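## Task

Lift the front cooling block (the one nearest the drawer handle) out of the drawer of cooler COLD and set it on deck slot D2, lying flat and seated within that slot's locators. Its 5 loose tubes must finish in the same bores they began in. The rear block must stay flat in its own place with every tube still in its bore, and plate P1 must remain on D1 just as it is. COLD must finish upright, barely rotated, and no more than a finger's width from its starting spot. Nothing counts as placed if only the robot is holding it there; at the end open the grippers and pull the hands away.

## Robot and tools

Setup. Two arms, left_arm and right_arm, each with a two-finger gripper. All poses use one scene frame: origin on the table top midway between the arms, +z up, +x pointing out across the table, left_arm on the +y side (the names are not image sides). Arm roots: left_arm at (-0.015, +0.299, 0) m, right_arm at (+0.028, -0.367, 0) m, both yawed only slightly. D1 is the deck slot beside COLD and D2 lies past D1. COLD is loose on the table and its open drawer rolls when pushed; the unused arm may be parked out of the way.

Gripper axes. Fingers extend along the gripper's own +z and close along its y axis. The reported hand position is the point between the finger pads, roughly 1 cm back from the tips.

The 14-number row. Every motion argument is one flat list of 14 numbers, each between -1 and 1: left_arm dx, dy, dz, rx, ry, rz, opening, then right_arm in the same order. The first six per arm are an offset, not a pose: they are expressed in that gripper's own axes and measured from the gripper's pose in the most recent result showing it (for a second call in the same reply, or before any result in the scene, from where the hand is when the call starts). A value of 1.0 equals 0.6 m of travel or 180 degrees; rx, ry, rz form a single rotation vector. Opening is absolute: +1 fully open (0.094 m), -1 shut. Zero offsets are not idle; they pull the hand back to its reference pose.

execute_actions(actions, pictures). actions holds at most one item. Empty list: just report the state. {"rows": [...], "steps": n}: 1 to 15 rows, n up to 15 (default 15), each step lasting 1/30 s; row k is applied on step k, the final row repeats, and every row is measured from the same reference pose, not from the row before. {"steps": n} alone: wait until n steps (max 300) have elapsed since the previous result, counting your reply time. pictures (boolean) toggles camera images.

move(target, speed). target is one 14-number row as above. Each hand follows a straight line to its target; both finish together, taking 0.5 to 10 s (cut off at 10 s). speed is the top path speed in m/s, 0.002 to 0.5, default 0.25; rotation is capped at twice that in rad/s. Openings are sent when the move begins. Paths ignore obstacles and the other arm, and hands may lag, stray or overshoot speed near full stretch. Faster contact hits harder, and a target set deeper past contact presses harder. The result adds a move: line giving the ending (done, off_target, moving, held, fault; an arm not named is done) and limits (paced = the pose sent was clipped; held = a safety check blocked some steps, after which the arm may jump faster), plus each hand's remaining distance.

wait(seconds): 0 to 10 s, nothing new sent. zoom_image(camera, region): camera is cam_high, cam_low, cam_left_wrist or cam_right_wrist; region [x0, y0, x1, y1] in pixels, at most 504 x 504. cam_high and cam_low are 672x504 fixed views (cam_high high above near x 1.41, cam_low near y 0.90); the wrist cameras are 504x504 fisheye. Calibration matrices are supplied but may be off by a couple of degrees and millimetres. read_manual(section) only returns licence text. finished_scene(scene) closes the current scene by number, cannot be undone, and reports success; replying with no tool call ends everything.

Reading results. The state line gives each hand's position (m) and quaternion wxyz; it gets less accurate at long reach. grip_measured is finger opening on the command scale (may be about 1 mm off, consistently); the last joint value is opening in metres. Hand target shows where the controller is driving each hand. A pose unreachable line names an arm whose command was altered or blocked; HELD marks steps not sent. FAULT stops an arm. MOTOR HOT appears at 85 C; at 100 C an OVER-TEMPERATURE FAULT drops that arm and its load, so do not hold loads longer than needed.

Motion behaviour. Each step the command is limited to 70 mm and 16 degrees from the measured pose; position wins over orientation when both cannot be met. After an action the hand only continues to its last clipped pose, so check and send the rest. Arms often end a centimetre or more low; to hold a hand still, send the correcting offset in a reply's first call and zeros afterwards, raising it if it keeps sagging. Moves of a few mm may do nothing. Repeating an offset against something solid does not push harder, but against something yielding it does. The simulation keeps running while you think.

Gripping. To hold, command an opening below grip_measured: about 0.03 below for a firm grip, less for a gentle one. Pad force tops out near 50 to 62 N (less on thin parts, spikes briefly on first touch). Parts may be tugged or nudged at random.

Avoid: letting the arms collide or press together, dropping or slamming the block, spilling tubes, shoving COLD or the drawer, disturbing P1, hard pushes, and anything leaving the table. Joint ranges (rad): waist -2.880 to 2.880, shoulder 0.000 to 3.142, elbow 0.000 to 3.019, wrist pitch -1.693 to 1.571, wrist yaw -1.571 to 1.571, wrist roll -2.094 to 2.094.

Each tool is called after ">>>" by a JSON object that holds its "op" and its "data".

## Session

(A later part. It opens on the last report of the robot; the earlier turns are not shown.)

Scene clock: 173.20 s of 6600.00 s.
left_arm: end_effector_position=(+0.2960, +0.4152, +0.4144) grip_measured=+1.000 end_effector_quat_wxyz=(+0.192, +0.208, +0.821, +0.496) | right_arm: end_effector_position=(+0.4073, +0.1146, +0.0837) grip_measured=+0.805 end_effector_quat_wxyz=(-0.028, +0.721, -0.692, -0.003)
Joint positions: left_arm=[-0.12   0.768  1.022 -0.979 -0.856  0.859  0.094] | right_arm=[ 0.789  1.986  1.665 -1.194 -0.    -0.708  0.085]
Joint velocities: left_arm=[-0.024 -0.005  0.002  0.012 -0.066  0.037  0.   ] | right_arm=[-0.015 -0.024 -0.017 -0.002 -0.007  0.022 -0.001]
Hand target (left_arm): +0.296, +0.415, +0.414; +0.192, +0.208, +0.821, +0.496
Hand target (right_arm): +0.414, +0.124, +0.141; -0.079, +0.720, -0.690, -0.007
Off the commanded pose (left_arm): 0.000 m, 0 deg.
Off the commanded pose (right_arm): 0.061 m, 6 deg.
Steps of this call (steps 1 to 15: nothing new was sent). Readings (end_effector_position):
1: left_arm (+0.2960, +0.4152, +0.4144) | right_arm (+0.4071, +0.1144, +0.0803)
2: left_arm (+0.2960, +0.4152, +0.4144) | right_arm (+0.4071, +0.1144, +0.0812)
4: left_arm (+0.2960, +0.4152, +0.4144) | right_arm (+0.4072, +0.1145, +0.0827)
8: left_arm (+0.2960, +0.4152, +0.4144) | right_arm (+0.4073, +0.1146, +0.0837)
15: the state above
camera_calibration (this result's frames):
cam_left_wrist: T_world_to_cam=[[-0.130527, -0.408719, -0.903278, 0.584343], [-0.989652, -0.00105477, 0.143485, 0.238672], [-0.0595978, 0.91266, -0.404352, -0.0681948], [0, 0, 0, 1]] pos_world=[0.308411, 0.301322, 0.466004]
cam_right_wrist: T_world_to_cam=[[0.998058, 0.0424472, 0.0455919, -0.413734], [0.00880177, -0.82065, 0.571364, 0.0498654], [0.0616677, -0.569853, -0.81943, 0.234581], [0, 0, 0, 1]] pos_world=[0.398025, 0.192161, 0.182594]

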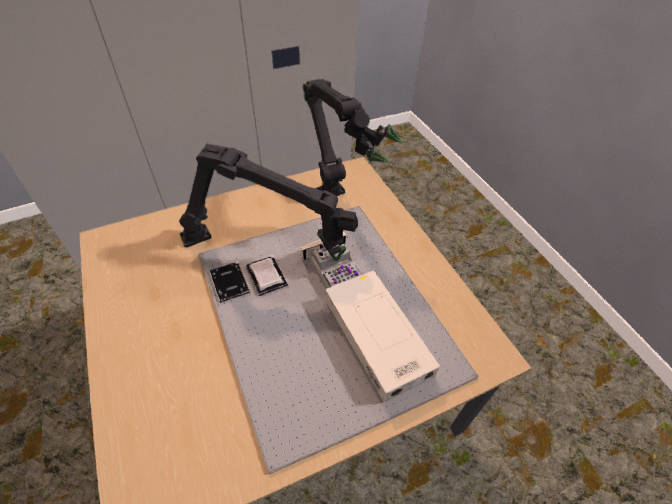

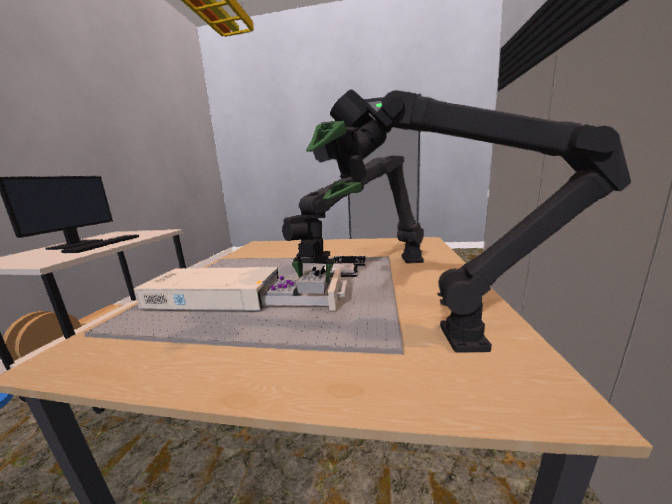

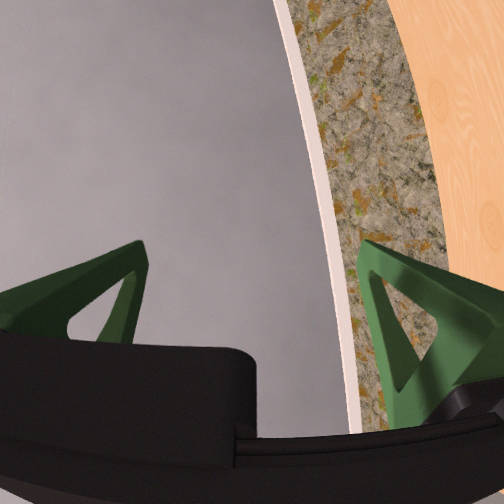

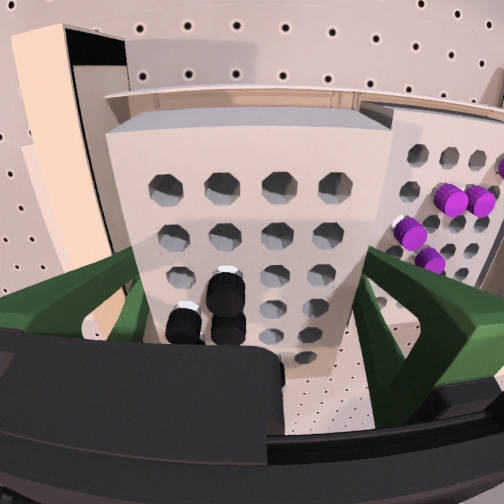

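>>> {"op": "execute_actions", "data": {"actions": [{"rows":[[0,0,0,0,0,0,1,-0.021,-0.018,-0.112,0.024,-0.028,0,0.77],[0,0,0,0,0,0,1,-0.021,-0.018,-0.112,0.024,-0.028,0,0.77],[0,0,0,0,0,0,1,-0.021,-0.018,-0.112,0.024,-0.028,0,0.77],[0,0,0,0,0,0,1,-0.021,-0.018,-0.113,0.024,-0.028,0,0.77],[0,0,0,0,0,0,1,-0.021,-0.018,-0.114,0.024,-0.028,0,0.77],[0,0,0,0,0,0,1,-0.02,-0.017,-0.116,0.024,-0.028,0,0.77],[0,0,0,0,0,0,1,-0.02,-0.017,-0.118,0.024,-0.028,0,0.77],[0,0,0,0,0,0,1,-0.019,-0.016,-0.12,0.024,-0.028,0,0.77],[0,0,0,0,0,0,1,-0.019,-0.016,-0.123,0.024,-0.028,0,0.77],[0,0,0,0,0,0,1,-0.018,-0.0155,-0.126,0.024,-0.028,0,0.77],[0,0,0,0,0,0,1,-0.0175,-0.015,-0.129,0.024,-0.028,0,0.77],[0,0,0,0,0,0,1,-0.017,-0.0145,-0.132,0.024,-0.028,0,0.77],[0,0,0,0,0,0,1,-0.016,-0.014,-0.135,0.024,-0.028,0,0.77],[0,0,0,0,0,0,1,-0.0155,-0.013,-0.138,0.024,-0.028,0,0.77],[0,0,0,0,0,0,1,-0.015,-0.0125,-0.141,0.024,-0.028,0,0.77]],"steps":15}], "pictures": false}}

>>> {"op": "execute_actions", "data": {"actions": [{"rows":[[0,0,0,0,0,0,1,-0.02,-0.017,-0.112,0.023,-0.027,0,0.77],[0,0,0,0,0,0,1,-0.019,-0.016,-0.115,0.023,-0.027,0,0.77],[0,0,0,0,0,0,1,-0.018,-0.0155,-0.118,0.023,-0.027,0,0.77],[0,0,0,0,0,0,1,-0.0175,-0.015,-0.121,0.023,-0.027,0,0.77],[0,0,0,0,0,0,1,-0.017,-0.0145,-0.124,0.023,-0.027,0,0.77],[0,0,0,0,0,0,1,-0.016,-0.014,-0.127,0.023,-0.027,0,0.77],[0,0,0,0,0,0,1,-0.0155,-0.013,-0.13,0.023,-0.027,0,0.77],[0,0,0,0,0,0,1,-0.015,-0.0125,-0.133,0.023,-0.027,0,0.77],[0,0,0,0,0,0,1,-0.014,-0.012,-0.136,0.023,-0.027,0,0.77],[0,0,0,0,0,0,1,-0.0135,-0.0115,-0.139,0.023,-0.027,0,0.77],[0,0,0,0,0,0,1,-0.013,-0.011,-0.142,0.023,-0.027,0,0.77],[0,0,0,0,0,0,1,-0.012,-0.0105,-0.145,0.023,-0.027,0,0.77],[0,0,0,0,0,0,1,-0.0115,-0.01,-0.148,0.023,-0.027,0,0.77],[0,0,0,0,0,0,1,-0.011,-0.0095,-0.151,0.023,-0.027,0,0.77],[0,0,0,0,0,0,1,-0.01,-0.009,-0.154,0.023,-0.027,0,0.77]],"steps":15}], "pictures": false}}

>>> {"op": "execute_actions", "data": {"actions": [{"steps":12}]}}

Scene clock: 183.97 s of 6600.00 s.
left_arm: end_effector_position=(+0.2960, +0.4152, +0.4144) grip_measured=+1.000 end_effector_quat_wxyz=(+0.192, +0.208, +0.821, +0.496) | right_arm: end_effector_position=(+0.4039, +0.1104, +0.1012) grip_measured=+0.805 end_effector_quat_wxyz=(-0.031, +0.721, -0.692, -0.003)
Joint positions: left_arm=[-0.12   0.768  1.022 -0.979 -0.856  0.859  0.094] | right_arm=[ 0.789  1.954  1.662 -1.217 -0.    -0.708  0.085]
Joint velocities: left_arm=[-0.015  0.015 -0.017 -0.007  0.022  0.051  0.   ] | right_arm=[ 0.005 -0.093  0.002 -0.11   0.037 -0.037 -0.001]
Hand target (left_arm): +0.296, +0.415, +0.414; +0.192, +0.208, +0.821, +0.496
Hand target (right_arm): +0.409, +0.117, +0.166; -0.085, +0.719, -0.690, -0.008
Off the commanded pose (left_arm): 0.000 m, 0 deg.
Off the commanded pose (right_arm): 0.069 m, 6 deg.
Steps of this call (steps 1 to 90: nothing new was sent; then 7.27 s passed at rest; steps 91 to 105: all 15 steps of this action). Readings (end_effector_position):
91: left_arm (+0.2960, +0.4152, +0.4144) | right_arm (+0.4073, +0.1146, +0.0841)
92: left_arm (+0.2960, +0.4152, +0.4144) | right_arm (+0.4071, +0.1144, +0.0843)
94: left_arm (+0.2960, +0.4152, +0.4144) | right_arm (+0.4069, +0.1141, +0.0855)
98: left_arm (+0.2960, +0.4152, +0.4144) | right_arm (+0.4066, +0.1138, +0.0900)
105: the state above

Scene clock: 184.47 s of 6600.00 s.
left_arm: end_effector_position=(+0.2960, +0.4152, +0.4144) grip_measured=+1.000 end_effector_quat_wxyz=(+0.192, +0.208, +0.821, +0.496) | right_arm: end_effector_position=(+0.3974, +0.1020, +0.1255) grip_measured=+0.805 end_effector_quat_wxyz=(-0.029, +0.721, -0.692, -0.003)
Joint positions: left_arm=[-0.12   0.768  1.022 -0.979 -0.856  0.859  0.094] | right_arm=[ 0.789  1.911  1.662 -1.263 -0.    -0.708  0.085]
Joint velocities: left_arm=[ 0.005 -0.005 -0.012 -0.007  0.066 -0.051  0.   ] | right_arm=[ 0.005 -0.073  0.012 -0.09   0.007  0.037 -0.002]
Hand target (left_arm): +0.296, +0.415, +0.414; +0.192, +0.208, +0.821, +0.496
Hand target (right_arm): +0.403, +0.109, +0.191; -0.086, +0.719, -0.690, -0.008
Off the commanded pose (left_arm): 0.000 m, 0 deg.
Off the commanded pose (right_arm): 0.070 m, 7 deg.
Steps of this call (steps 1 to 15: all 15 steps of this action). Readings (end_effector_position):
1: left_arm (+0.2960, +0.4152, +0.4144) | right_arm (+0.4036, +0.1099, +0.1029)
2: left_arm (+0.2960, +0.4152, +0.4144) | right_arm (+0.4033, +0.1095, +0.1047)
4: left_arm (+0.2960, +0.4152, +0.4144) | right_arm (+0.4027, +0.1088, +0.1082)
8: left_arm (+0.2960, +0.4152, +0.4144) | right_arm (+0.4010, +0.1066, +0.1151)
15: the state above

Scene clock: 184.87 s of 6600.00 s.
left_arm: end_effector_position=(+0.2960, +0.4152, +0.4144) grip_measured=+1.000 end_effector_quat_wxyz=(+0.192, +0.208, +0.821, +0.496) | right_arm: end_effector_position=(+0.3963, +0.1006, +0.1315) grip_measured=+0.805 end_effector_quat_wxyz=(-0.031, +0.721, -0.692, -0.003)
Joint positions: left_arm=[-0.12   0.768  1.022 -0.979 -0.856  0.859  0.094] | right_arm=[ 0.789  1.9    1.662 -1.271 -0.    -0.708  0.085]
Joint velocities: left_arm=[ 0.005 -0.005 -0.002  0.017 -0.051 -0.007  0.   ] | right_arm=[ 0.005 -0.005 -0.012 -0.007 -0.007 -0.081 -0.   ]
Hand target (left_arm): +0.296, +0.415, +0.414; +0.192, +0.208, +0.821, +0.496
Hand target (right_arm): +0.402, +0.109, +0.191; -0.086, +0.719, -0.690, -0.008
Off the commanded pose (left_arm): 0.000 m, 0 deg.
Off the commanded pose (right_arm): 0.064 m, 6 deg.
Steps of this call (steps 1 to 12: nothing new was sent). Readings (end_effector_position):
1: left_arm (+0.2960, +0.4152, +0.4144) | right_arm (+0.3969, +0.1014, +0.1270)
2: left_arm (+0.2960, +0.4152, +0.4144) | right_arm (+0.3965, +0.1009, +0.1280)
4: left_arm (+0.2960, +0.4152, +0.4144) | right_arm (+0.3963, +0.1007, +0.1302)
8: left_arm (+0.2960, +0.4152, +0.4144) | right_arm (+0.3963, +0.1006, +0.1315)
12: the state above
camera_calibration (this result's frames):
cam_left_wrist: T_world_to_cam=[[-0.130527, -0.408719, -0.903278, 0.584343], [-0.989652, -0.00105477, 0.143485, 0.238672], [-0.0595978, 0.91266, -0.404352, -0.0681948], [0, 0, 0, 1]] pos_world=[0.308411, 0.301322, 0.466004]
cam_right_wrist: T_world_to_cam=[[0.997867, 0.0422039, 0.0498064, -0.4048], [0.00652072, -0.823553, 0.567203, 0.0128708], [0.0649564, -0.565668, -0.822071, 0.26513], [0, 0, 0, 1]] pos_world=[0.386631, 0.17766, 0.230817]

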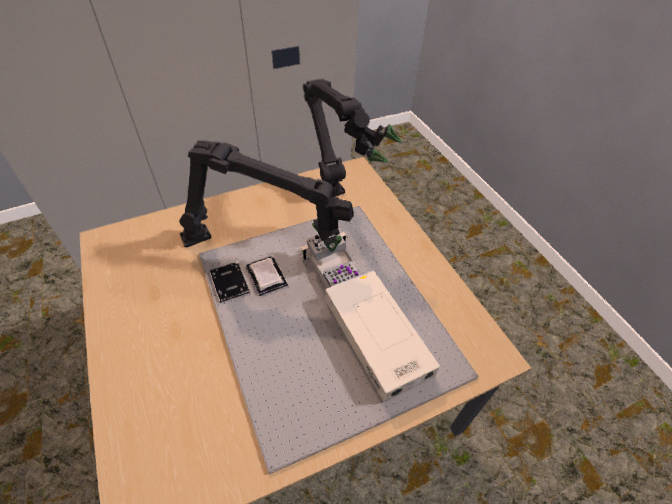

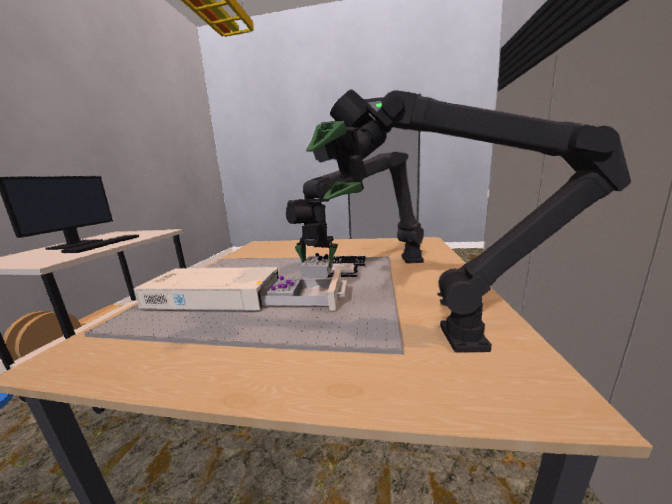

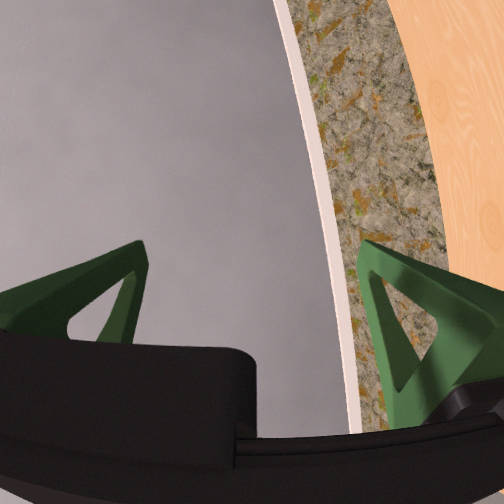

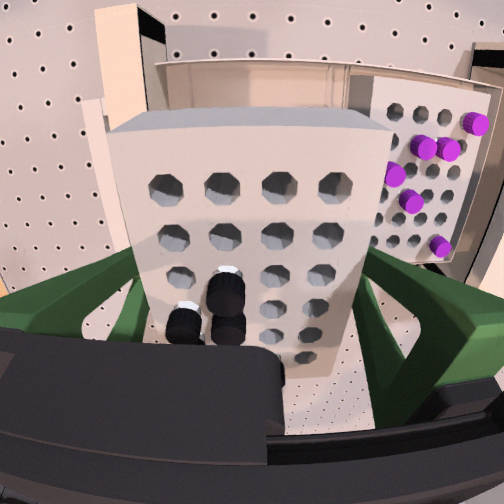

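>>> {"op": "execute_actions", "data": {"actions": [{"rows":[[0,0,0,0,0,0,1,-0.02,-0.017,-0.112,0.023,-0.027,0,0.77],[0,0,0,0,0,0,1,-0.02,-0.017,-0.112,0.023,-0.027,0,0.77],[0,0,0,0,0,0,1,-0.02,-0.017,-0.112,0.023,-0.027,0,0.77],[0,0,0,0,0,0,1,-0.019,-0.016,-0.115,0.023,-0.027,0,0.77],[0,0,0,0,0,0,1,-0.018,-0.0155,-0.118,0.023,-0.027,0,0.77],[0,0,0,0,0,0,1,-0.0175,-0.015,-0.121,0.023,-0.027,0,0.77],[0,0,0,0,0,0,1,-0.017,-0.0145,-0.124,0.023,-0.027,0,0.77],[0,0,0,0,0,0,1,-0.016,-0.014,-0.127,0.023,-0.027,0,0.77],[0,0,0,0,0,0,1,-0.0155,-0.013,-0.13,0.023,-0.027,0,0.77],[0,0,0,0,0,0,1,-0.015,-0.0125,-0.133,0.023,-0.027,0,0.77],[0,0,0,0,0,0,1,-0.014,-0.012,-0.136,0.023,-0.027,0,0.77],[0,0,0,0,0,0,1,-0.0135,-0.0115,-0.139,0.023,-0.027,0,0.77],[0,0,0,0,0,0,1,-0.013,-0.011,-0.142,0.023,-0.027,0,0.77],[0,0,0,0,0,0,1,-0.012,-0.0105,-0.145,0.023,-0.027,0,0.77],[0,0,0,0,0,0,1,-0.0115,-0.01,-0.148,0.023,-0.027,0,0.77]],"steps":15}], "pictures": false}}

>>> {"op": "execute_actions", "data": {"actions": [{"rows":[[0,0,0,0,0,0,1,-0.019,-0.016,-0.112,0.023,-0.027,0,0.77],[0,0,0,0,0,0,1,-0.018,-0.0155,-0.115,0.023,-0.027,0,0.77],[0,0,0,0,0,0,1,-0.0175,-0.015,-0.118,0.023,-0.027,0,0.77],[0,0,0,0,0,0,1,-0.017,-0.0145,-0.121,0.023,-0.027,0,0.77],[0,0,0,0,0,0,1,-0.016,-0.014,-0.124,0.023,-0.027,0,0.77],[0,0,0,0,0,0,1,-0.0155,-0.013,-0.127,0.023,-0.027,0,0.77],[0,0,0,0,0,0,1,-0.015,-0.0125,-0.13,0.023,-0.027,0,0.77],[0,0,0,0,0,0,1,-0.014,-0.012,-0.133,0.023,-0.027,0,0.77],[0,0,0,0,0,0,1,-0.013,-0.011,-0.136,0.023,-0.027,0,0.77],[0,0,0,0,0,0,1,-0.012,-0.0105,-0.139,0.023,-0.027,0,0.77],[0,0,0,0,0,0,1,-0.0115,-0.01,-0.142,0.023,-0.027,0,0.77],[0,0,0,0,0,0,1,-0.011,-0.0095,-0.145,0.023,-0.027,0,0.77],[0,0,0,0,0,0,1,-0.01,-0.009,-0.148,0.023,-0.027,0,0.77],[0,0,0,0,0,0,1,-0.009,-0.008,-0.151,0.023,-0.027,0,0.77],[0,0,0,0,0,0,1,-0.008,-0.007,-0.154,0.023,-0.027,0,0.77]],"steps":15}], "pictures": false}}

>>> {"op": "execute_actions", "data": {"actions": [{"steps":12}], "pictures": false}}

Scene clock: 201.90 s of 6600.00 s.
left_arm: end_effector_position=(+0.2960, +0.4152, +0.4144) grip_measured=+1.000 end_effector_quat_wxyz=(+0.192, +0.208, +0.821, +0.496) | right_arm: end_effector_position=(+0.3911, +0.0941, +0.1458) grip_measured=+0.805 end_effector_quat_wxyz=(-0.027, +0.721, -0.692, -0.003)
Joint positions: left_arm=[-0.12   0.768  1.022 -0.979 -0.856  0.859  0.094] | right_arm=[ 0.789  1.874  1.662 -1.304 -0.    -0.708  0.085]
Joint velocities: left_arm=[-0.015  0.005 -0.007 -0.017 -0.022 -0.007  0.   ] | right_arm=[-0.015 -0.103  0.007 -0.12   0.037  0.022 -0.   ]
Hand target (left_arm): +0.296, +0.415, +0.414; +0.192, +0.208, +0.821, +0.496
Hand target (right_arm): +0.395, +0.100, +0.213; -0.086, +0.719, -0.690, -0.008
Off the commanded pose (left_arm): 0.000 m, 0 deg.
Off the commanded pose (right_arm): 0.076 m, 7 deg; position clipped at the last step of the last action.
Steps of this call (steps 1 to 90: nothing new was sent; then 13.53 s passed at rest; steps 91 to 105: all 15 steps of this action). Readings (end_effector_position):
91: left_arm (+0.2960, +0.4152, +0.4144) | right_arm (+0.3961, +0.1004, +0.1315)
92: left_arm (+0.2960, +0.4152, +0.4144) | right_arm (+0.3957, +0.0998, +0.1317)
94: left_arm (+0.2960, +0.4152, +0.4144) | right_arm (+0.3947, +0.0987, +0.1323)
98: left_arm (+0.2960, +0.4152, +0.4144) | right_arm (+0.3935, +0.0971, +0.1350)
105: the state above

Scene clock: 202.40 s of 6600.00 s.
left_arm: end_effector_position=(+0.2960, +0.4152, +0.4144) grip_measured=+1.000 end_effector_quat_wxyz=(+0.192, +0.208, +0.821, +0.496) | right_arm: end_effector_position=(+0.3840, +0.0850, +0.1617) grip_measured=+0.805 end_effector_quat_wxyz=(-0.020, +0.722, -0.692, -0.002)
Joint positions: left_arm=[-0.12   0.768  1.022 -0.979 -0.856  0.859  0.094] | right_arm=[ 0.789  1.845  1.662 -1.348 -0.    -0.708  0.085]
Joint velocities: left_arm=[-0.005 -0.005 -0.022  0.007  0.066 -0.066  0.   ] | right_arm=[-0.005 -0.073 -0.002 -0.051  0.007  0.007  0.   ]
Hand target (left_arm): +0.296, +0.415, +0.414; +0.192, +0.208, +0.821, +0.496
Hand target (right_arm): +0.388, +0.091, +0.229; -0.083, +0.719, -0.690, -0.008
Off the commanded pose (left_arm): 0.000 m, 0 deg.
Off the commanded pose (right_arm): 0.078 m, 7 deg; position clipped at the last step of the last action.
Steps of this call (steps 1 to 15: all 15 steps of this action). Readings (end_effector_position):
1: left_arm (+0.2960, +0.4152, +0.4144) | right_arm (+0.3905, +0.0933, +0.1473)
2: left_arm (+0.2960, +0.4152, +0.4144) | right_arm (+0.3899, +0.0925, +0.1489)
4: left_arm (+0.2960, +0.4152, +0.4144) | right_arm (+0.3885, +0.0908, +0.1514)
8: left_arm (+0.2960, +0.4152, +0.4144) | right_arm (+0.3862, +0.0878, +0.1551)
15: the state above

Scene clock: 202.80 s of 6600.00 s.
left_arm: end_effector_position=(+0.2960, +0.4152, +0.4144) grip_measured=+1.000 end_effector_quat_wxyz=(+0.192, +0.208, +0.821, +0.496) | right_arm: end_effector_position=(+0.3832, +0.0839, +0.1686) grip_measured=+0.805 end_effector_quat_wxyz=(-0.024, +0.721, -0.692, -0.002)
Joint positions: left_arm=[-0.12   0.768  1.022 -0.979 -0.856  0.859  0.094] | right_arm=[ 0.789  1.832  1.662 -1.352 -0.    -0.708  0.085]
Joint velocities: left_arm=[ 0.015 -0.005  0.002 -0.012  0.022  0.007  0.   ] | right_arm=[-0.005 -0.005  0.002 -0.002 -0.007 -0.095  0.   ]
Hand target (left_arm): +0.296, +0.415, +0.414; +0.192, +0.208, +0.821, +0.496
Hand target (right_arm): +0.388, +0.091, +0.229; -0.083, +0.719, -0.690, -0.008
Off the commanded pose (left_arm): 0.000 m, 0 deg.
Off the commanded pose (right_arm): 0.071 m, 7 deg; position clipped at the last step of the last action.
Steps of this call (steps 1 to 12: nothing new was sent). Readings (end_effector_position):
1: left_arm (+0.2960, +0.4152, +0.4144) | right_arm (+0.3837, +0.0846, +0.1630)
2: left_arm (+0.2960, +0.4152, +0.4144) | right_arm (+0.3835, +0.0844, +0.1640)
4: left_arm (+0.2960, +0.4152, +0.4144) | right_arm (+0.3833, +0.0840, +0.1663)
8: left_arm (+0.2960, +0.4152, +0.4144) | right_arm (+0.3832, +0.0839, +0.1684)
12: the state above

>>> {"op": "move", "data": {"target": [0,0,0,0,0,0,1,0.623,0.085,-0.142,0.0217,-0.0026,0.508,0.77], "speed": 0.12}}

Scene clock: 216.60 s of 6600.00 s.
left_arm: end_effector_position=(+0.2960, +0.4152, +0.4144) grip_measured=+1.000 end_effector_quat_wxyz=(+0.192, +0.208, +0.821, +0.496) | right_arm: end_effector_position=(+0.3344, -0.2897, +0.2067) grip_measured=+0.805 end_effector_quat_wxyz=(+0.005, -0.021, +1.000, +0.002)
Joint positions: left_arm=[-0.12   0.768  1.022 -0.979 -0.856  0.859  0.094] | right_arm=[ 0.132  1.165  1.027 -1.422 -0.002  0.205  0.085]
Joint velocities: left_arm=[-0.005  0.005  0.002 -0.027 -0.037  0.037  0.   ] | right_arm=[-0.015 -0.024 -0.002 -0.017  0.007 -0.051 -0.001]
Hand target (left_arm): +0.296, +0.415, +0.414; +0.192, +0.208, +0.821, +0.496
Hand target (right_arm): +0.337, -0.292, +0.230; +0.034, -0.007, +0.999, +0.012
Off the commanded pose (left_arm): 0.000 m, 0 deg.
Off the commanded pose (right_arm): 0.034 m, 4 deg.
After step 90, 3.80 s passed at rest.
move: off_target (right_arm)
camera_calibration (this result's frames):
cam_left_wrist: T_world_to_cam=[[-0.130527, -0.408719, -0.903278, 0.584343], [-0.989652, -0.00105477, 0.143485, 0.238672], [-0.0595978, 0.91266, -0.404352, -0.0681948], [0, 0, 0, 1]] pos_world=[0.308411, 0.301322, 0.466004]
cam_right_wrist: T_world_to_cam=[[0.0446157, -0.998991, 0.00505814, -0.30392], [-0.800643, -0.0327282, 0.598247, 0.141825], [-0.597478, -0.030741, -0.801295, 0.482368], [0, 0, 0, 1]] pos_world=[0.415315, -0.284143, 0.30321]

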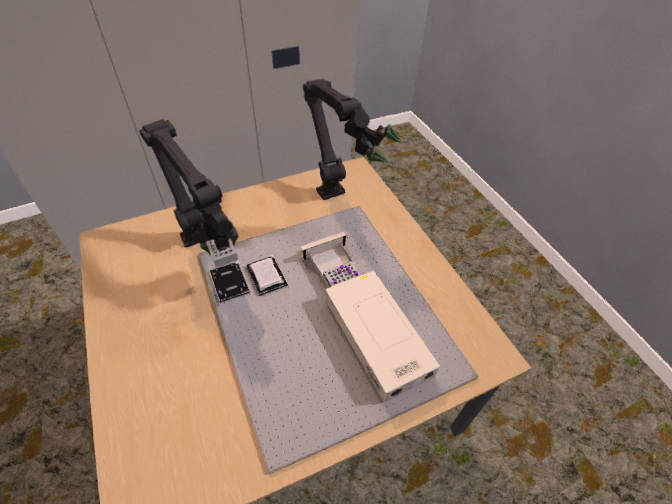

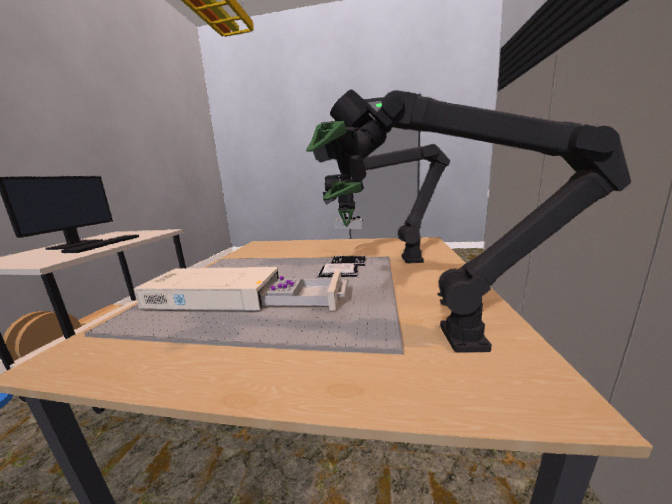

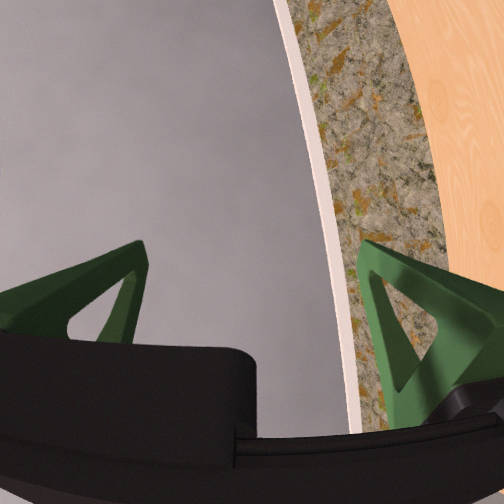

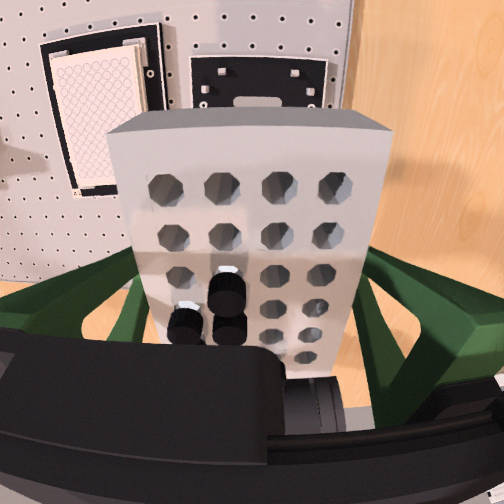

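>>> {"op": "move", "data": {"target": [0,0,0,0,0,0,1,-0.027,-0.0125,0.162,0.002,-0.0105,0.0115,0.77], "speed": 0.06}}

Scene clock: 225.13 s of 6600.00 s.
left_arm: end_effector_position=(+0.2960, +0.4152, +0.4144) grip_measured=+1.000 end_effector_quat_wxyz=(+0.192, +0.208, +0.821, +0.496) | right_arm: end_effector_position=(+0.3386, -0.2932, +0.0950) grip_measured=+0.805 end_effector_quat_wxyz=(-0.006, -0.016, +1.000, -0.004)
Joint positions: left_arm=[-0.12   0.768  1.022 -0.979 -0.856  0.859  0.094] | right_arm=[ 0.122  1.288  0.82  -1.116  0.005  0.206  0.085]
Joint velocities: left_arm=[-0.005 -0.005 -0.002 -0.012  0.022 -0.051  0.   ] | right_arm=[ 0.005 -0.024 -0.027  0.022 -0.037 -0.037 -0.   ]
Hand target (left_arm): +0.296, +0.415, +0.414; +0.192, +0.208, +0.821, +0.496
Hand target (right_arm): +0.353, -0.296, +0.110; +0.021, -0.003, +1.000, -0.000
Off the commanded pose (left_arm): 0.000 m, 0 deg.
Off the commanded pose (right_arm): 0.020 m, 3 deg.
After step 90, 3.53 s passed at rest.
move: off_target (right_arm)
camera_calibration (this result's frames):
cam_left_wrist: T_world_to_cam=[[-0.130527, -0.408719, -0.903278, 0.584343], [-0.989652, -0.00105477, 0.143485, 0.238672], [-0.0595978, 0.91266, -0.404352, -0.0681948], [0, 0, 0, 1]] pos_world=[0.308411, 0.301322, 0.466004]
cam_right_wrist: T_world_to_cam=[[0.0341898, -0.999266, 0.0173025, -0.304806], [-0.788085, -0.0163093, 0.615351, 0.210802], [-0.614617, -0.0346745, -0.788064, 0.398698], [0, 0, 0, 1]] pos_world=[0.421598, -0.28732, 0.189757]

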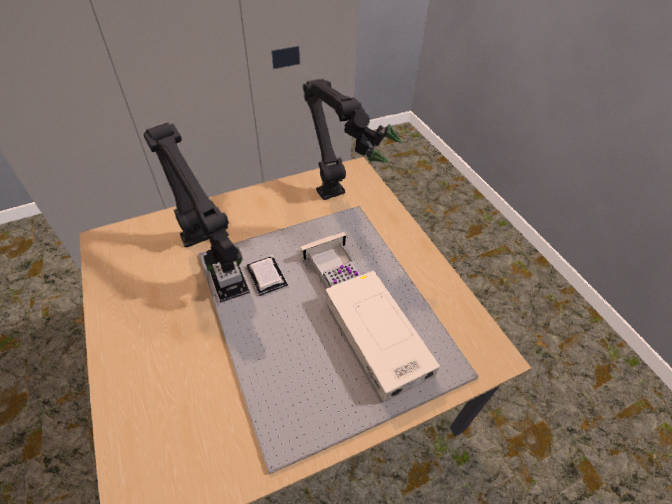

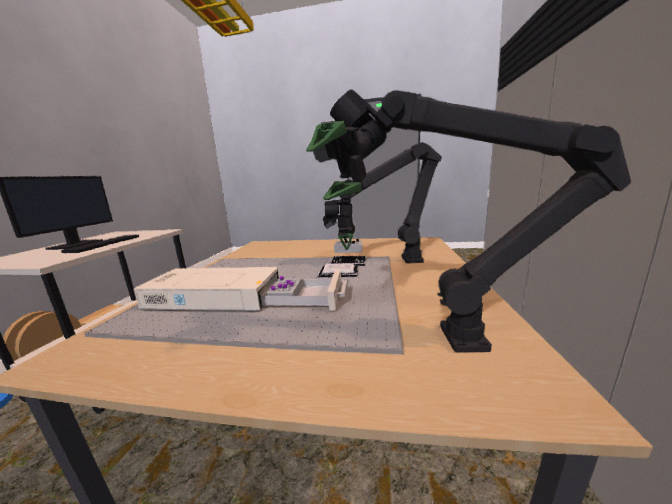

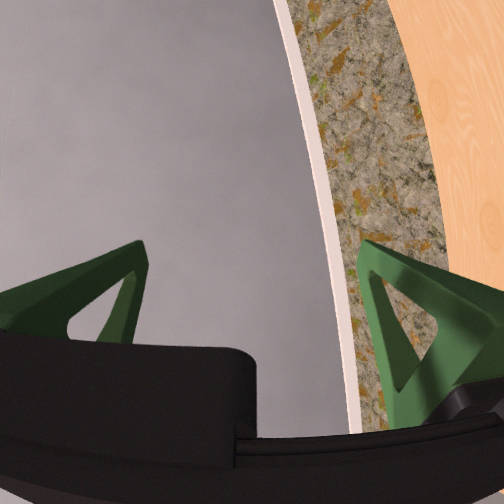

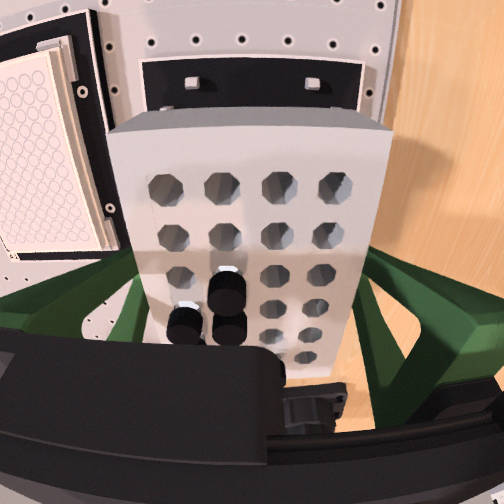

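>>> {"op": "execute_actions", "data": {"actions": [{"rows":[[0,0,0,0,0,0,1,-0.024,-0.007,-0.023,-0.003,-0.018,0.008,0.77],[0,0,0,0,0,0,1,-0.024,-0.008,-0.02,-0.003,-0.018,0.009,0.77],[0,0,0,0,0,0,1,-0.024,-0.009,-0.017,-0.004,-0.019,0.01,0.77],[0,0,0,0,0,0,1,-0.024,-0.0095,-0.014,-0.004,-0.019,0.01,0.77],[0,0,0,0,0,0,1,-0.024,-0.0095,-0.011,-0.004,-0.02,0.01,0.77],[0,0,0,0,0,0,1,-0.024,-0.0095,-0.008,-0.004,-0.02,0.01,0.77],[0,0,0,0,0,0,1,-0.024,-0.0095,-0.005,-0.004,-0.021,0.01,0.77],[0,0,0,0,0,0,1,-0.024,-0.0095,-0.002,-0.004,-0.021,0.01,0.77],[0,0,0,0,0,0,1,-0.024,-0.0095,0.001,-0.004,-0.021,0.01,0.77],[0,0,0,0,0,0,1,-0.024,-0.0095,0.004,-0.004,-0.021,0.01,0.77],[0,0,0,0,0,0,1,-0.024,-0.0095,0.007,-0.004,-0.021,0.01,0.77],[0,0,0,0,0,0,1,-0.024,-0.0095,0.01,-0.004,-0.021,0.01,0.77],[0,0,0,0,0,0,1,-0.024,-0.0095,0.013,-0.004,-0.021,0.01,0.77],[0,0,0,0,0,0,1,-0.024,-0.0095,0.015,-0.004,-0.021,0.01,0.77],[0,0,0,0,0,0,1,-0.024,-0.0095,0.017,-0.004,-0.021,0.01,0.77]],"steps":15}], "pictures": false}}

>>> {"op": "execute_actions", "data": {"actions": [{"steps":12}]}}

>>> {"op": "zoom_image", "data": {"camera": "cam_right_wrist", "region": [80, 40, 420, 160]}}

>>> {"op": "zoom_image", "data": {"camera": "cam_high", "region": [195, 245, 265, 310]}}

Scene clock: 239.87 s of 6600.00 s.
left_arm: end_effector_position=(+0.2960, +0.4152, +0.4144) grip_measured=+1.000 end_effector_quat_wxyz=(+0.192, +0.208, +0.821, +0.496) | right_arm: end_effector_position=(+0.3381, -0.2966, +0.0749) grip_measured=+0.805 end_effector_quat_wxyz=(+0.003, -0.011, +1.000, -0.002)
Joint positions: left_arm=[-0.12   0.768  1.022 -0.979 -0.856  0.859  0.094] | right_arm=[ 0.112  1.303  0.773 -1.037  0.005  0.206  0.085]
Joint velocities: left_arm=[-0.005 -0.005  0.002 -0.022 -0.022  0.022  0.   ] | right_arm=[ 0.005  0.093 -0.076  0.144  0.022 -0.007  0.001]
Hand target (left_arm): +0.296, +0.415, +0.414; +0.192, +0.208, +0.821, +0.496
Hand target (right_arm): +0.353, -0.299, +0.085; +0.027, -0.001, +1.000, +0.003
Off the commanded pose (left_arm): 0.000 m, 0 deg.
Off the commanded pose (right_arm): 0.018 m, 3 deg.
Steps of this call (steps 1 to 90: nothing new was sent; then 11.23 s passed at rest; steps 91 to 105: all 15 steps of this action). Readings (end_effector_position):
91: left_arm (+0.2960, +0.4152, +0.4144) | right_arm (+0.3386, -0.2932, +0.0949)
92: left_arm (+0.2960, +0.4152, +0.4144) | right_arm (+0.3390, -0.2934, +0.0946)
94: left_arm (+0.2960, +0.4152, +0.4144) | right_arm (+0.3399, -0.2939, +0.0931)
98: left_arm (+0.2960, +0.4152, +0.4144) | right_arm (+0.3400, -0.2959, +0.0875)
105: the state above

Scene clock: 240.27 s of 6600.00 s.
left_arm: end_effector_position=(+0.2960, +0.4152, +0.4144) grip_measured=+1.000 end_effector_quat_wxyz=(+0.192, +0.208, +0.821, +0.496) | right_arm: end_effector_position=(+0.3375, -0.2967, +0.0703) grip_measured=+0.805 end_effector_quat_wxyz=(+0.000, -0.011, +1.000, -0.003)
Joint positions: left_arm=[-0.12   0.768  1.022 -0.979 -0.856  0.859  0.094] | right_arm=[ 0.112  1.312  0.768 -1.027  0.005  0.206  0.085]
Joint velocities: left_arm=[-0.005 -0.005  0.012 -0.002 -0.081  0.007  0.   ] | right_arm=[-0.015 -0.005 -0.007  0.007 -0.037 -0.022  0.001]
Hand target (left_arm): +0.296, +0.415, +0.414; +0.192, +0.208, +0.821, +0.496
Hand target (right_arm): +0.353, -0.299, +0.085; +0.027, -0.001, +1.000, +0.003
Off the commanded pose (left_arm): 0.000 m, 0 deg.
Off the commanded pose (right_arm): 0.021 m, 3 deg.
Steps of this call (steps 1 to 12: nothing new was sent). Readings (end_effector_position):
1: left_arm (+0.2960, +0.4152, +0.4144) | right_arm (+0.3379, -0.2966, +0.0732)
2: left_arm (+0.2960, +0.4152, +0.4144) | right_arm (+0.3376, -0.2967, +0.0719)
4: left_arm (+0.2960, +0.4152, +0.4144) | right_arm (+0.3372, -0.2968, +0.0705)
8: left_arm (+0.2960, +0.4152, +0.4144) | right_arm (+0.3373, -0.2967, +0.0703)
12: the state above
camera_calibration (this result's frames):
cam_left_wrist: T_world_to_cam=[[-0.130527, -0.408719, -0.903278, 0.584343], [-0.989652, -0.00105477, 0.143485, 0.238672], [-0.0595978, 0.91266, -0.404352, -0.0681948], [0, 0, 0, 1]] pos_world=[0.308411, 0.301322, 0.466004]
cam_right_wrist: T_world_to_cam=[[0.0240861, -0.9996, 0.014836, -0.304351], [-0.79547, -0.0101745, 0.605908, 0.230105], [-0.605515, -0.0263956, -0.795396, 0.378302], [0, 0, 0, 1]] pos_world=[0.41944, -0.291903, 0.165993]

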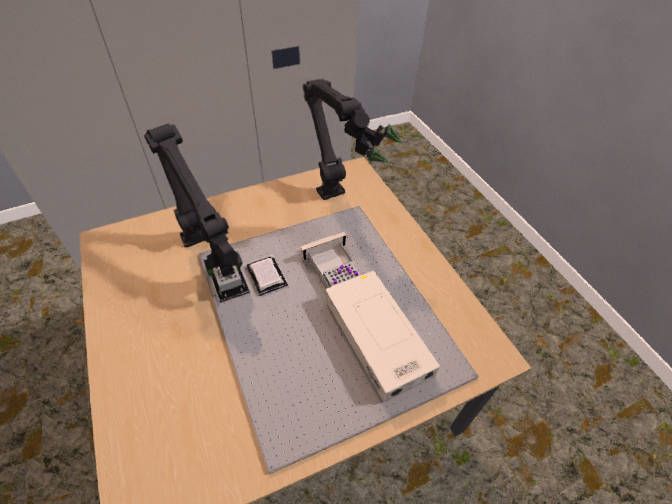

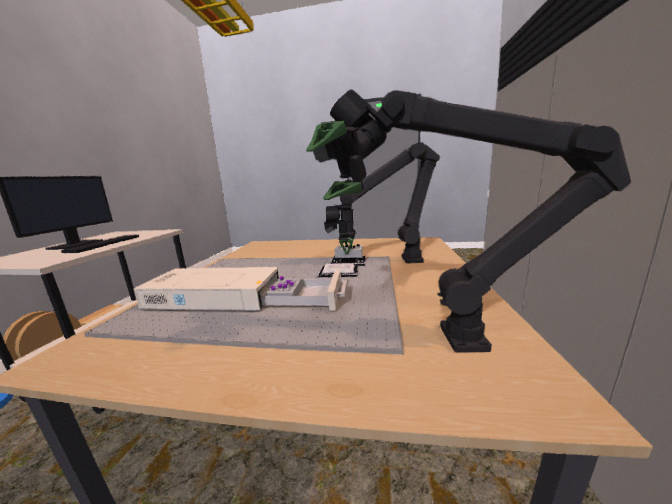

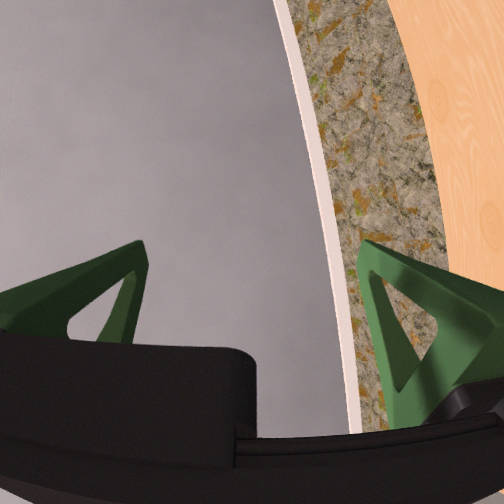

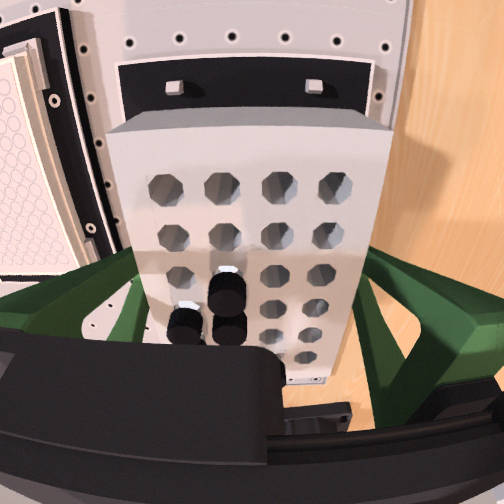

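Region (80, 40, 420, 160) of cam_right_wrist's 504x504 image, scaled by 1.482, with more detail than that image has; it fills the top 178 rows of this view, and the rest is white.

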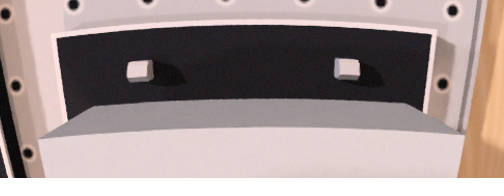

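Region (195, 245, 265, 310) of cam_high's 672x504 image, scaled by 7.200, with more detail than that image has; it fills the top 468 rows of this view, and the rest is white.

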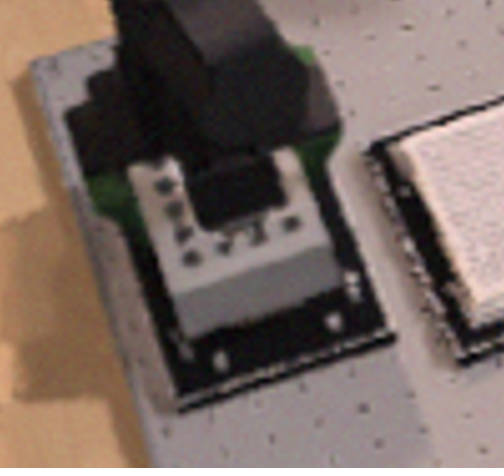

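>>> {"op": "execute_actions", "data": {"actions": [{"rows":[[0,0,0,0,0,0,1,-0.026,-0.004,-0.024,-0.004,-0.017,0.0065,0.77],[0,0,0,0,0,0,1,-0.026,-0.003,-0.023,-0.005,-0.017,0.0065,0.77],[0,0,0,0,0,0,1,-0.026,-0.0025,-0.022,-0.006,-0.017,0.0065,0.77],[0,0,0,0,0,0,1,-0.027,-0.0015,-0.02,-0.007,-0.017,0.0065,0.77],[0,0,0,0,0,0,1,-0.027,-0.001,-0.018,-0.008,-0.017,0.0065,0.77],[0,0,0,0,0,0,1,-0.027,0,-0.016,-0.009,-0.017,0.0065,0.77],[0,0,0,0,0,0,1,-0.028,0,-0.014,-0.009,-0.017,0.0065,0.77],[0,0,0,0,0,0,1,-0.028,0,-0.012,-0.009,-0.017,0.0065,0.77],[0,0,0,0,0,0,1,-0.028,0,-0.01,-0.009,-0.017,0.0065,0.77],[0,0,0,0,0,0,1,-0.028,0,-0.009,-0.009,-0.017,0.0065,0.77]],"steps":15}], "pictures": false}}

>>> {"op": "execute_actions", "data": {"actions": [{"steps":9}]}}

>>> {"op": "zoom_image", "data": {"camera": "cam_right_wrist", "region": [80, 40, 420, 160]}}

Scene clock: 254.37 s of 6600.00 s.
left_arm: end_effector_position=(+0.2960, +0.4152, +0.4144) grip_measured=+1.000 end_effector_quat_wxyz=(+0.192, +0.208, +0.821, +0.496) | right_arm: end_effector_position=(+0.3397, -0.2949, +0.0630) grip_measured=+0.805 end_effector_quat_wxyz=(+0.003, -0.010, +1.000, +0.004)
Joint positions: left_arm=[-0.12   0.768  1.022 -0.979 -0.856  0.859  0.094] | right_arm=[ 0.11   1.326  0.758 -0.995 -0.007  0.206  0.085]
Joint velocities: left_arm=[-0.005  0.005 -0.012 -0.017  0.007 -0.051  0.   ] | right_arm=[ 0.005  0.015 -0.037 -0.002  0.007  0.022  0.001]
Hand target (left_arm): +0.296, +0.415, +0.414; +0.192, +0.208, +0.821, +0.496
Hand target (right_arm): +0.354, -0.297, +0.076; +0.027, -0.001, +1.000, +0.011
Off the commanded pose (left_arm): 0.000 m, 0 deg.
Off the commanded pose (right_arm): 0.019 m, 3 deg.
Steps of this call (steps 1 to 90: nothing new was sent; then 10.60 s passed at rest; steps 91 to 105: all 15 steps of this action). Readings (end_effector_position):
91: left_arm (+0.2960, +0.4152, +0.4144) | right_arm (+0.3375, -0.2967, +0.0703)
92: left_arm (+0.2960, +0.4152, +0.4144) | right_arm (+0.3376, -0.2967, +0.0703)
94: left_arm (+0.2960, +0.4152, +0.4144) | right_arm (+0.3381, -0.2963, +0.0703)
98: left_arm (+0.2960, +0.4152, +0.4144) | right_arm (+0.3402, -0.2946, +0.0690)
105: the state above

Scene clock: 254.67 s of 6600.00 s.
left_arm: end_effector_position=(+0.2960, +0.4152, +0.4144) grip_measured=+1.000 end_effector_quat_wxyz=(+0.192, +0.208, +0.821, +0.496) | right_arm: end_effector_position=(+0.3388, -0.2951, +0.0622) grip_measured=+0.805 end_effector_quat_wxyz=(+0.002, -0.010, +1.000, +0.004)
Joint positions: left_arm=[-0.12   0.768  1.022 -0.979 -0.856  0.859  0.094] | right_arm=[ 0.11   1.327  0.756 -0.995 -0.007  0.206  0.085]
Joint velocities: left_arm=[ 0.005 -0.005  0.002 -0.017 -0.066  0.022  0.   ] | right_arm=[-0.015  0.005 -0.007  0.022  0.007  0.037 -0.   ]
Hand target (left_arm): +0.296, +0.415, +0.414; +0.192, +0.208, +0.821, +0.496
Hand target (right_arm): +0.354, -0.297, +0.076; +0.027, -0.001, +1.000, +0.011
Off the commanded pose (left_arm): 0.000 m, 0 deg.
Off the commanded pose (right_arm): 0.021 m, 3 deg.
Steps of this call (steps 1 to 9: nothing new was sent). Readings (end_effector_position):
1: left_arm (+0.2960, +0.4152, +0.4144) | right_arm (+0.3393, -0.2949, +0.0625)
2: left_arm (+0.2960, +0.4152, +0.4144) | right_arm (+0.3390, -0.2950, +0.0623)
4: left_arm (+0.2960, +0.4152, +0.4144) | right_arm (+0.3388, -0.2951, +0.0622)
8: left_arm (+0.2960, +0.4152, +0.4144) | right_arm (+0.3388, -0.2951, +0.0622)
9: the state above
camera_calibration (this result's frames):
cam_left_wrist: T_world_to_cam=[[-0.130527, -0.408719, -0.903278, 0.584343], [-0.989652, -0.00105477, 0.143485, 0.238672], [-0.0595978, 0.91266, -0.404352, -0.0681948], [0, 0, 0, 1]] pos_world=[0.308411, 0.301322, 0.466004]
cam_right_wrist: T_world_to_cam=[[0.021796, -0.99976, 0.00209821, -0.301101], [-0.797265, -0.016115, 0.603414, 0.235094], [-0.603236, -0.0148249, -0.797425, 0.375452], [0, 0, 0, 1]] pos_world=[0.420481, -0.291674, 0.158167]

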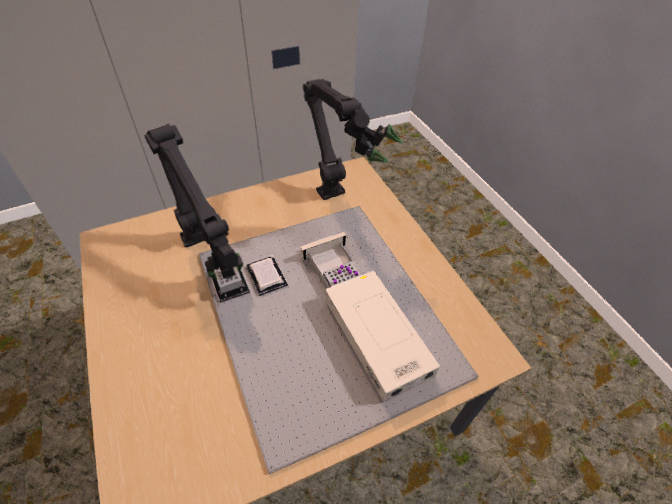

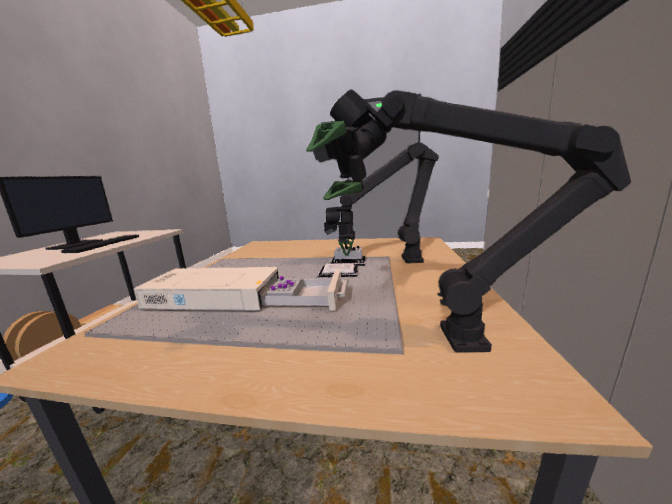

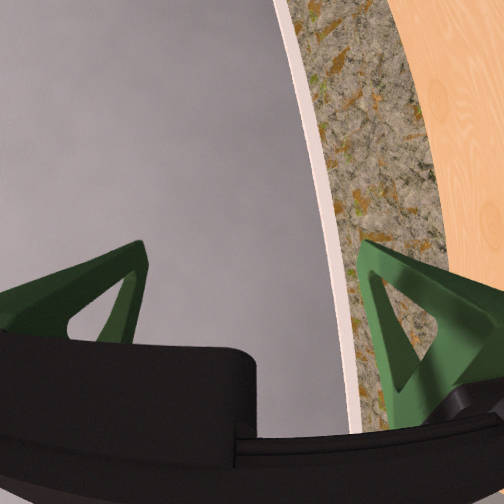

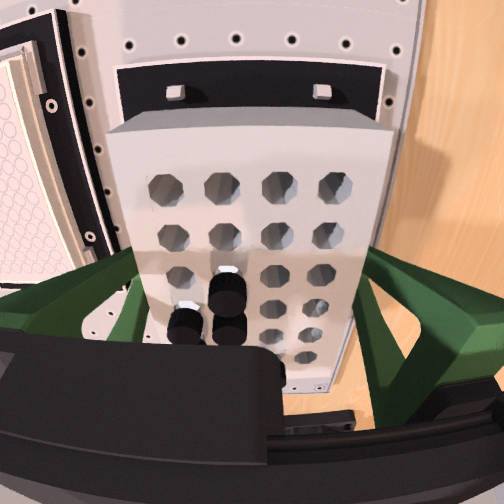

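Region (80, 40, 420, 160) of cam_right_wrist's 504x504 image, scaled by 1.482, with more detail than that image has; it fills the top 178 rows of this view, and the rest is white.

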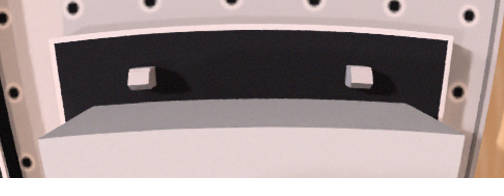

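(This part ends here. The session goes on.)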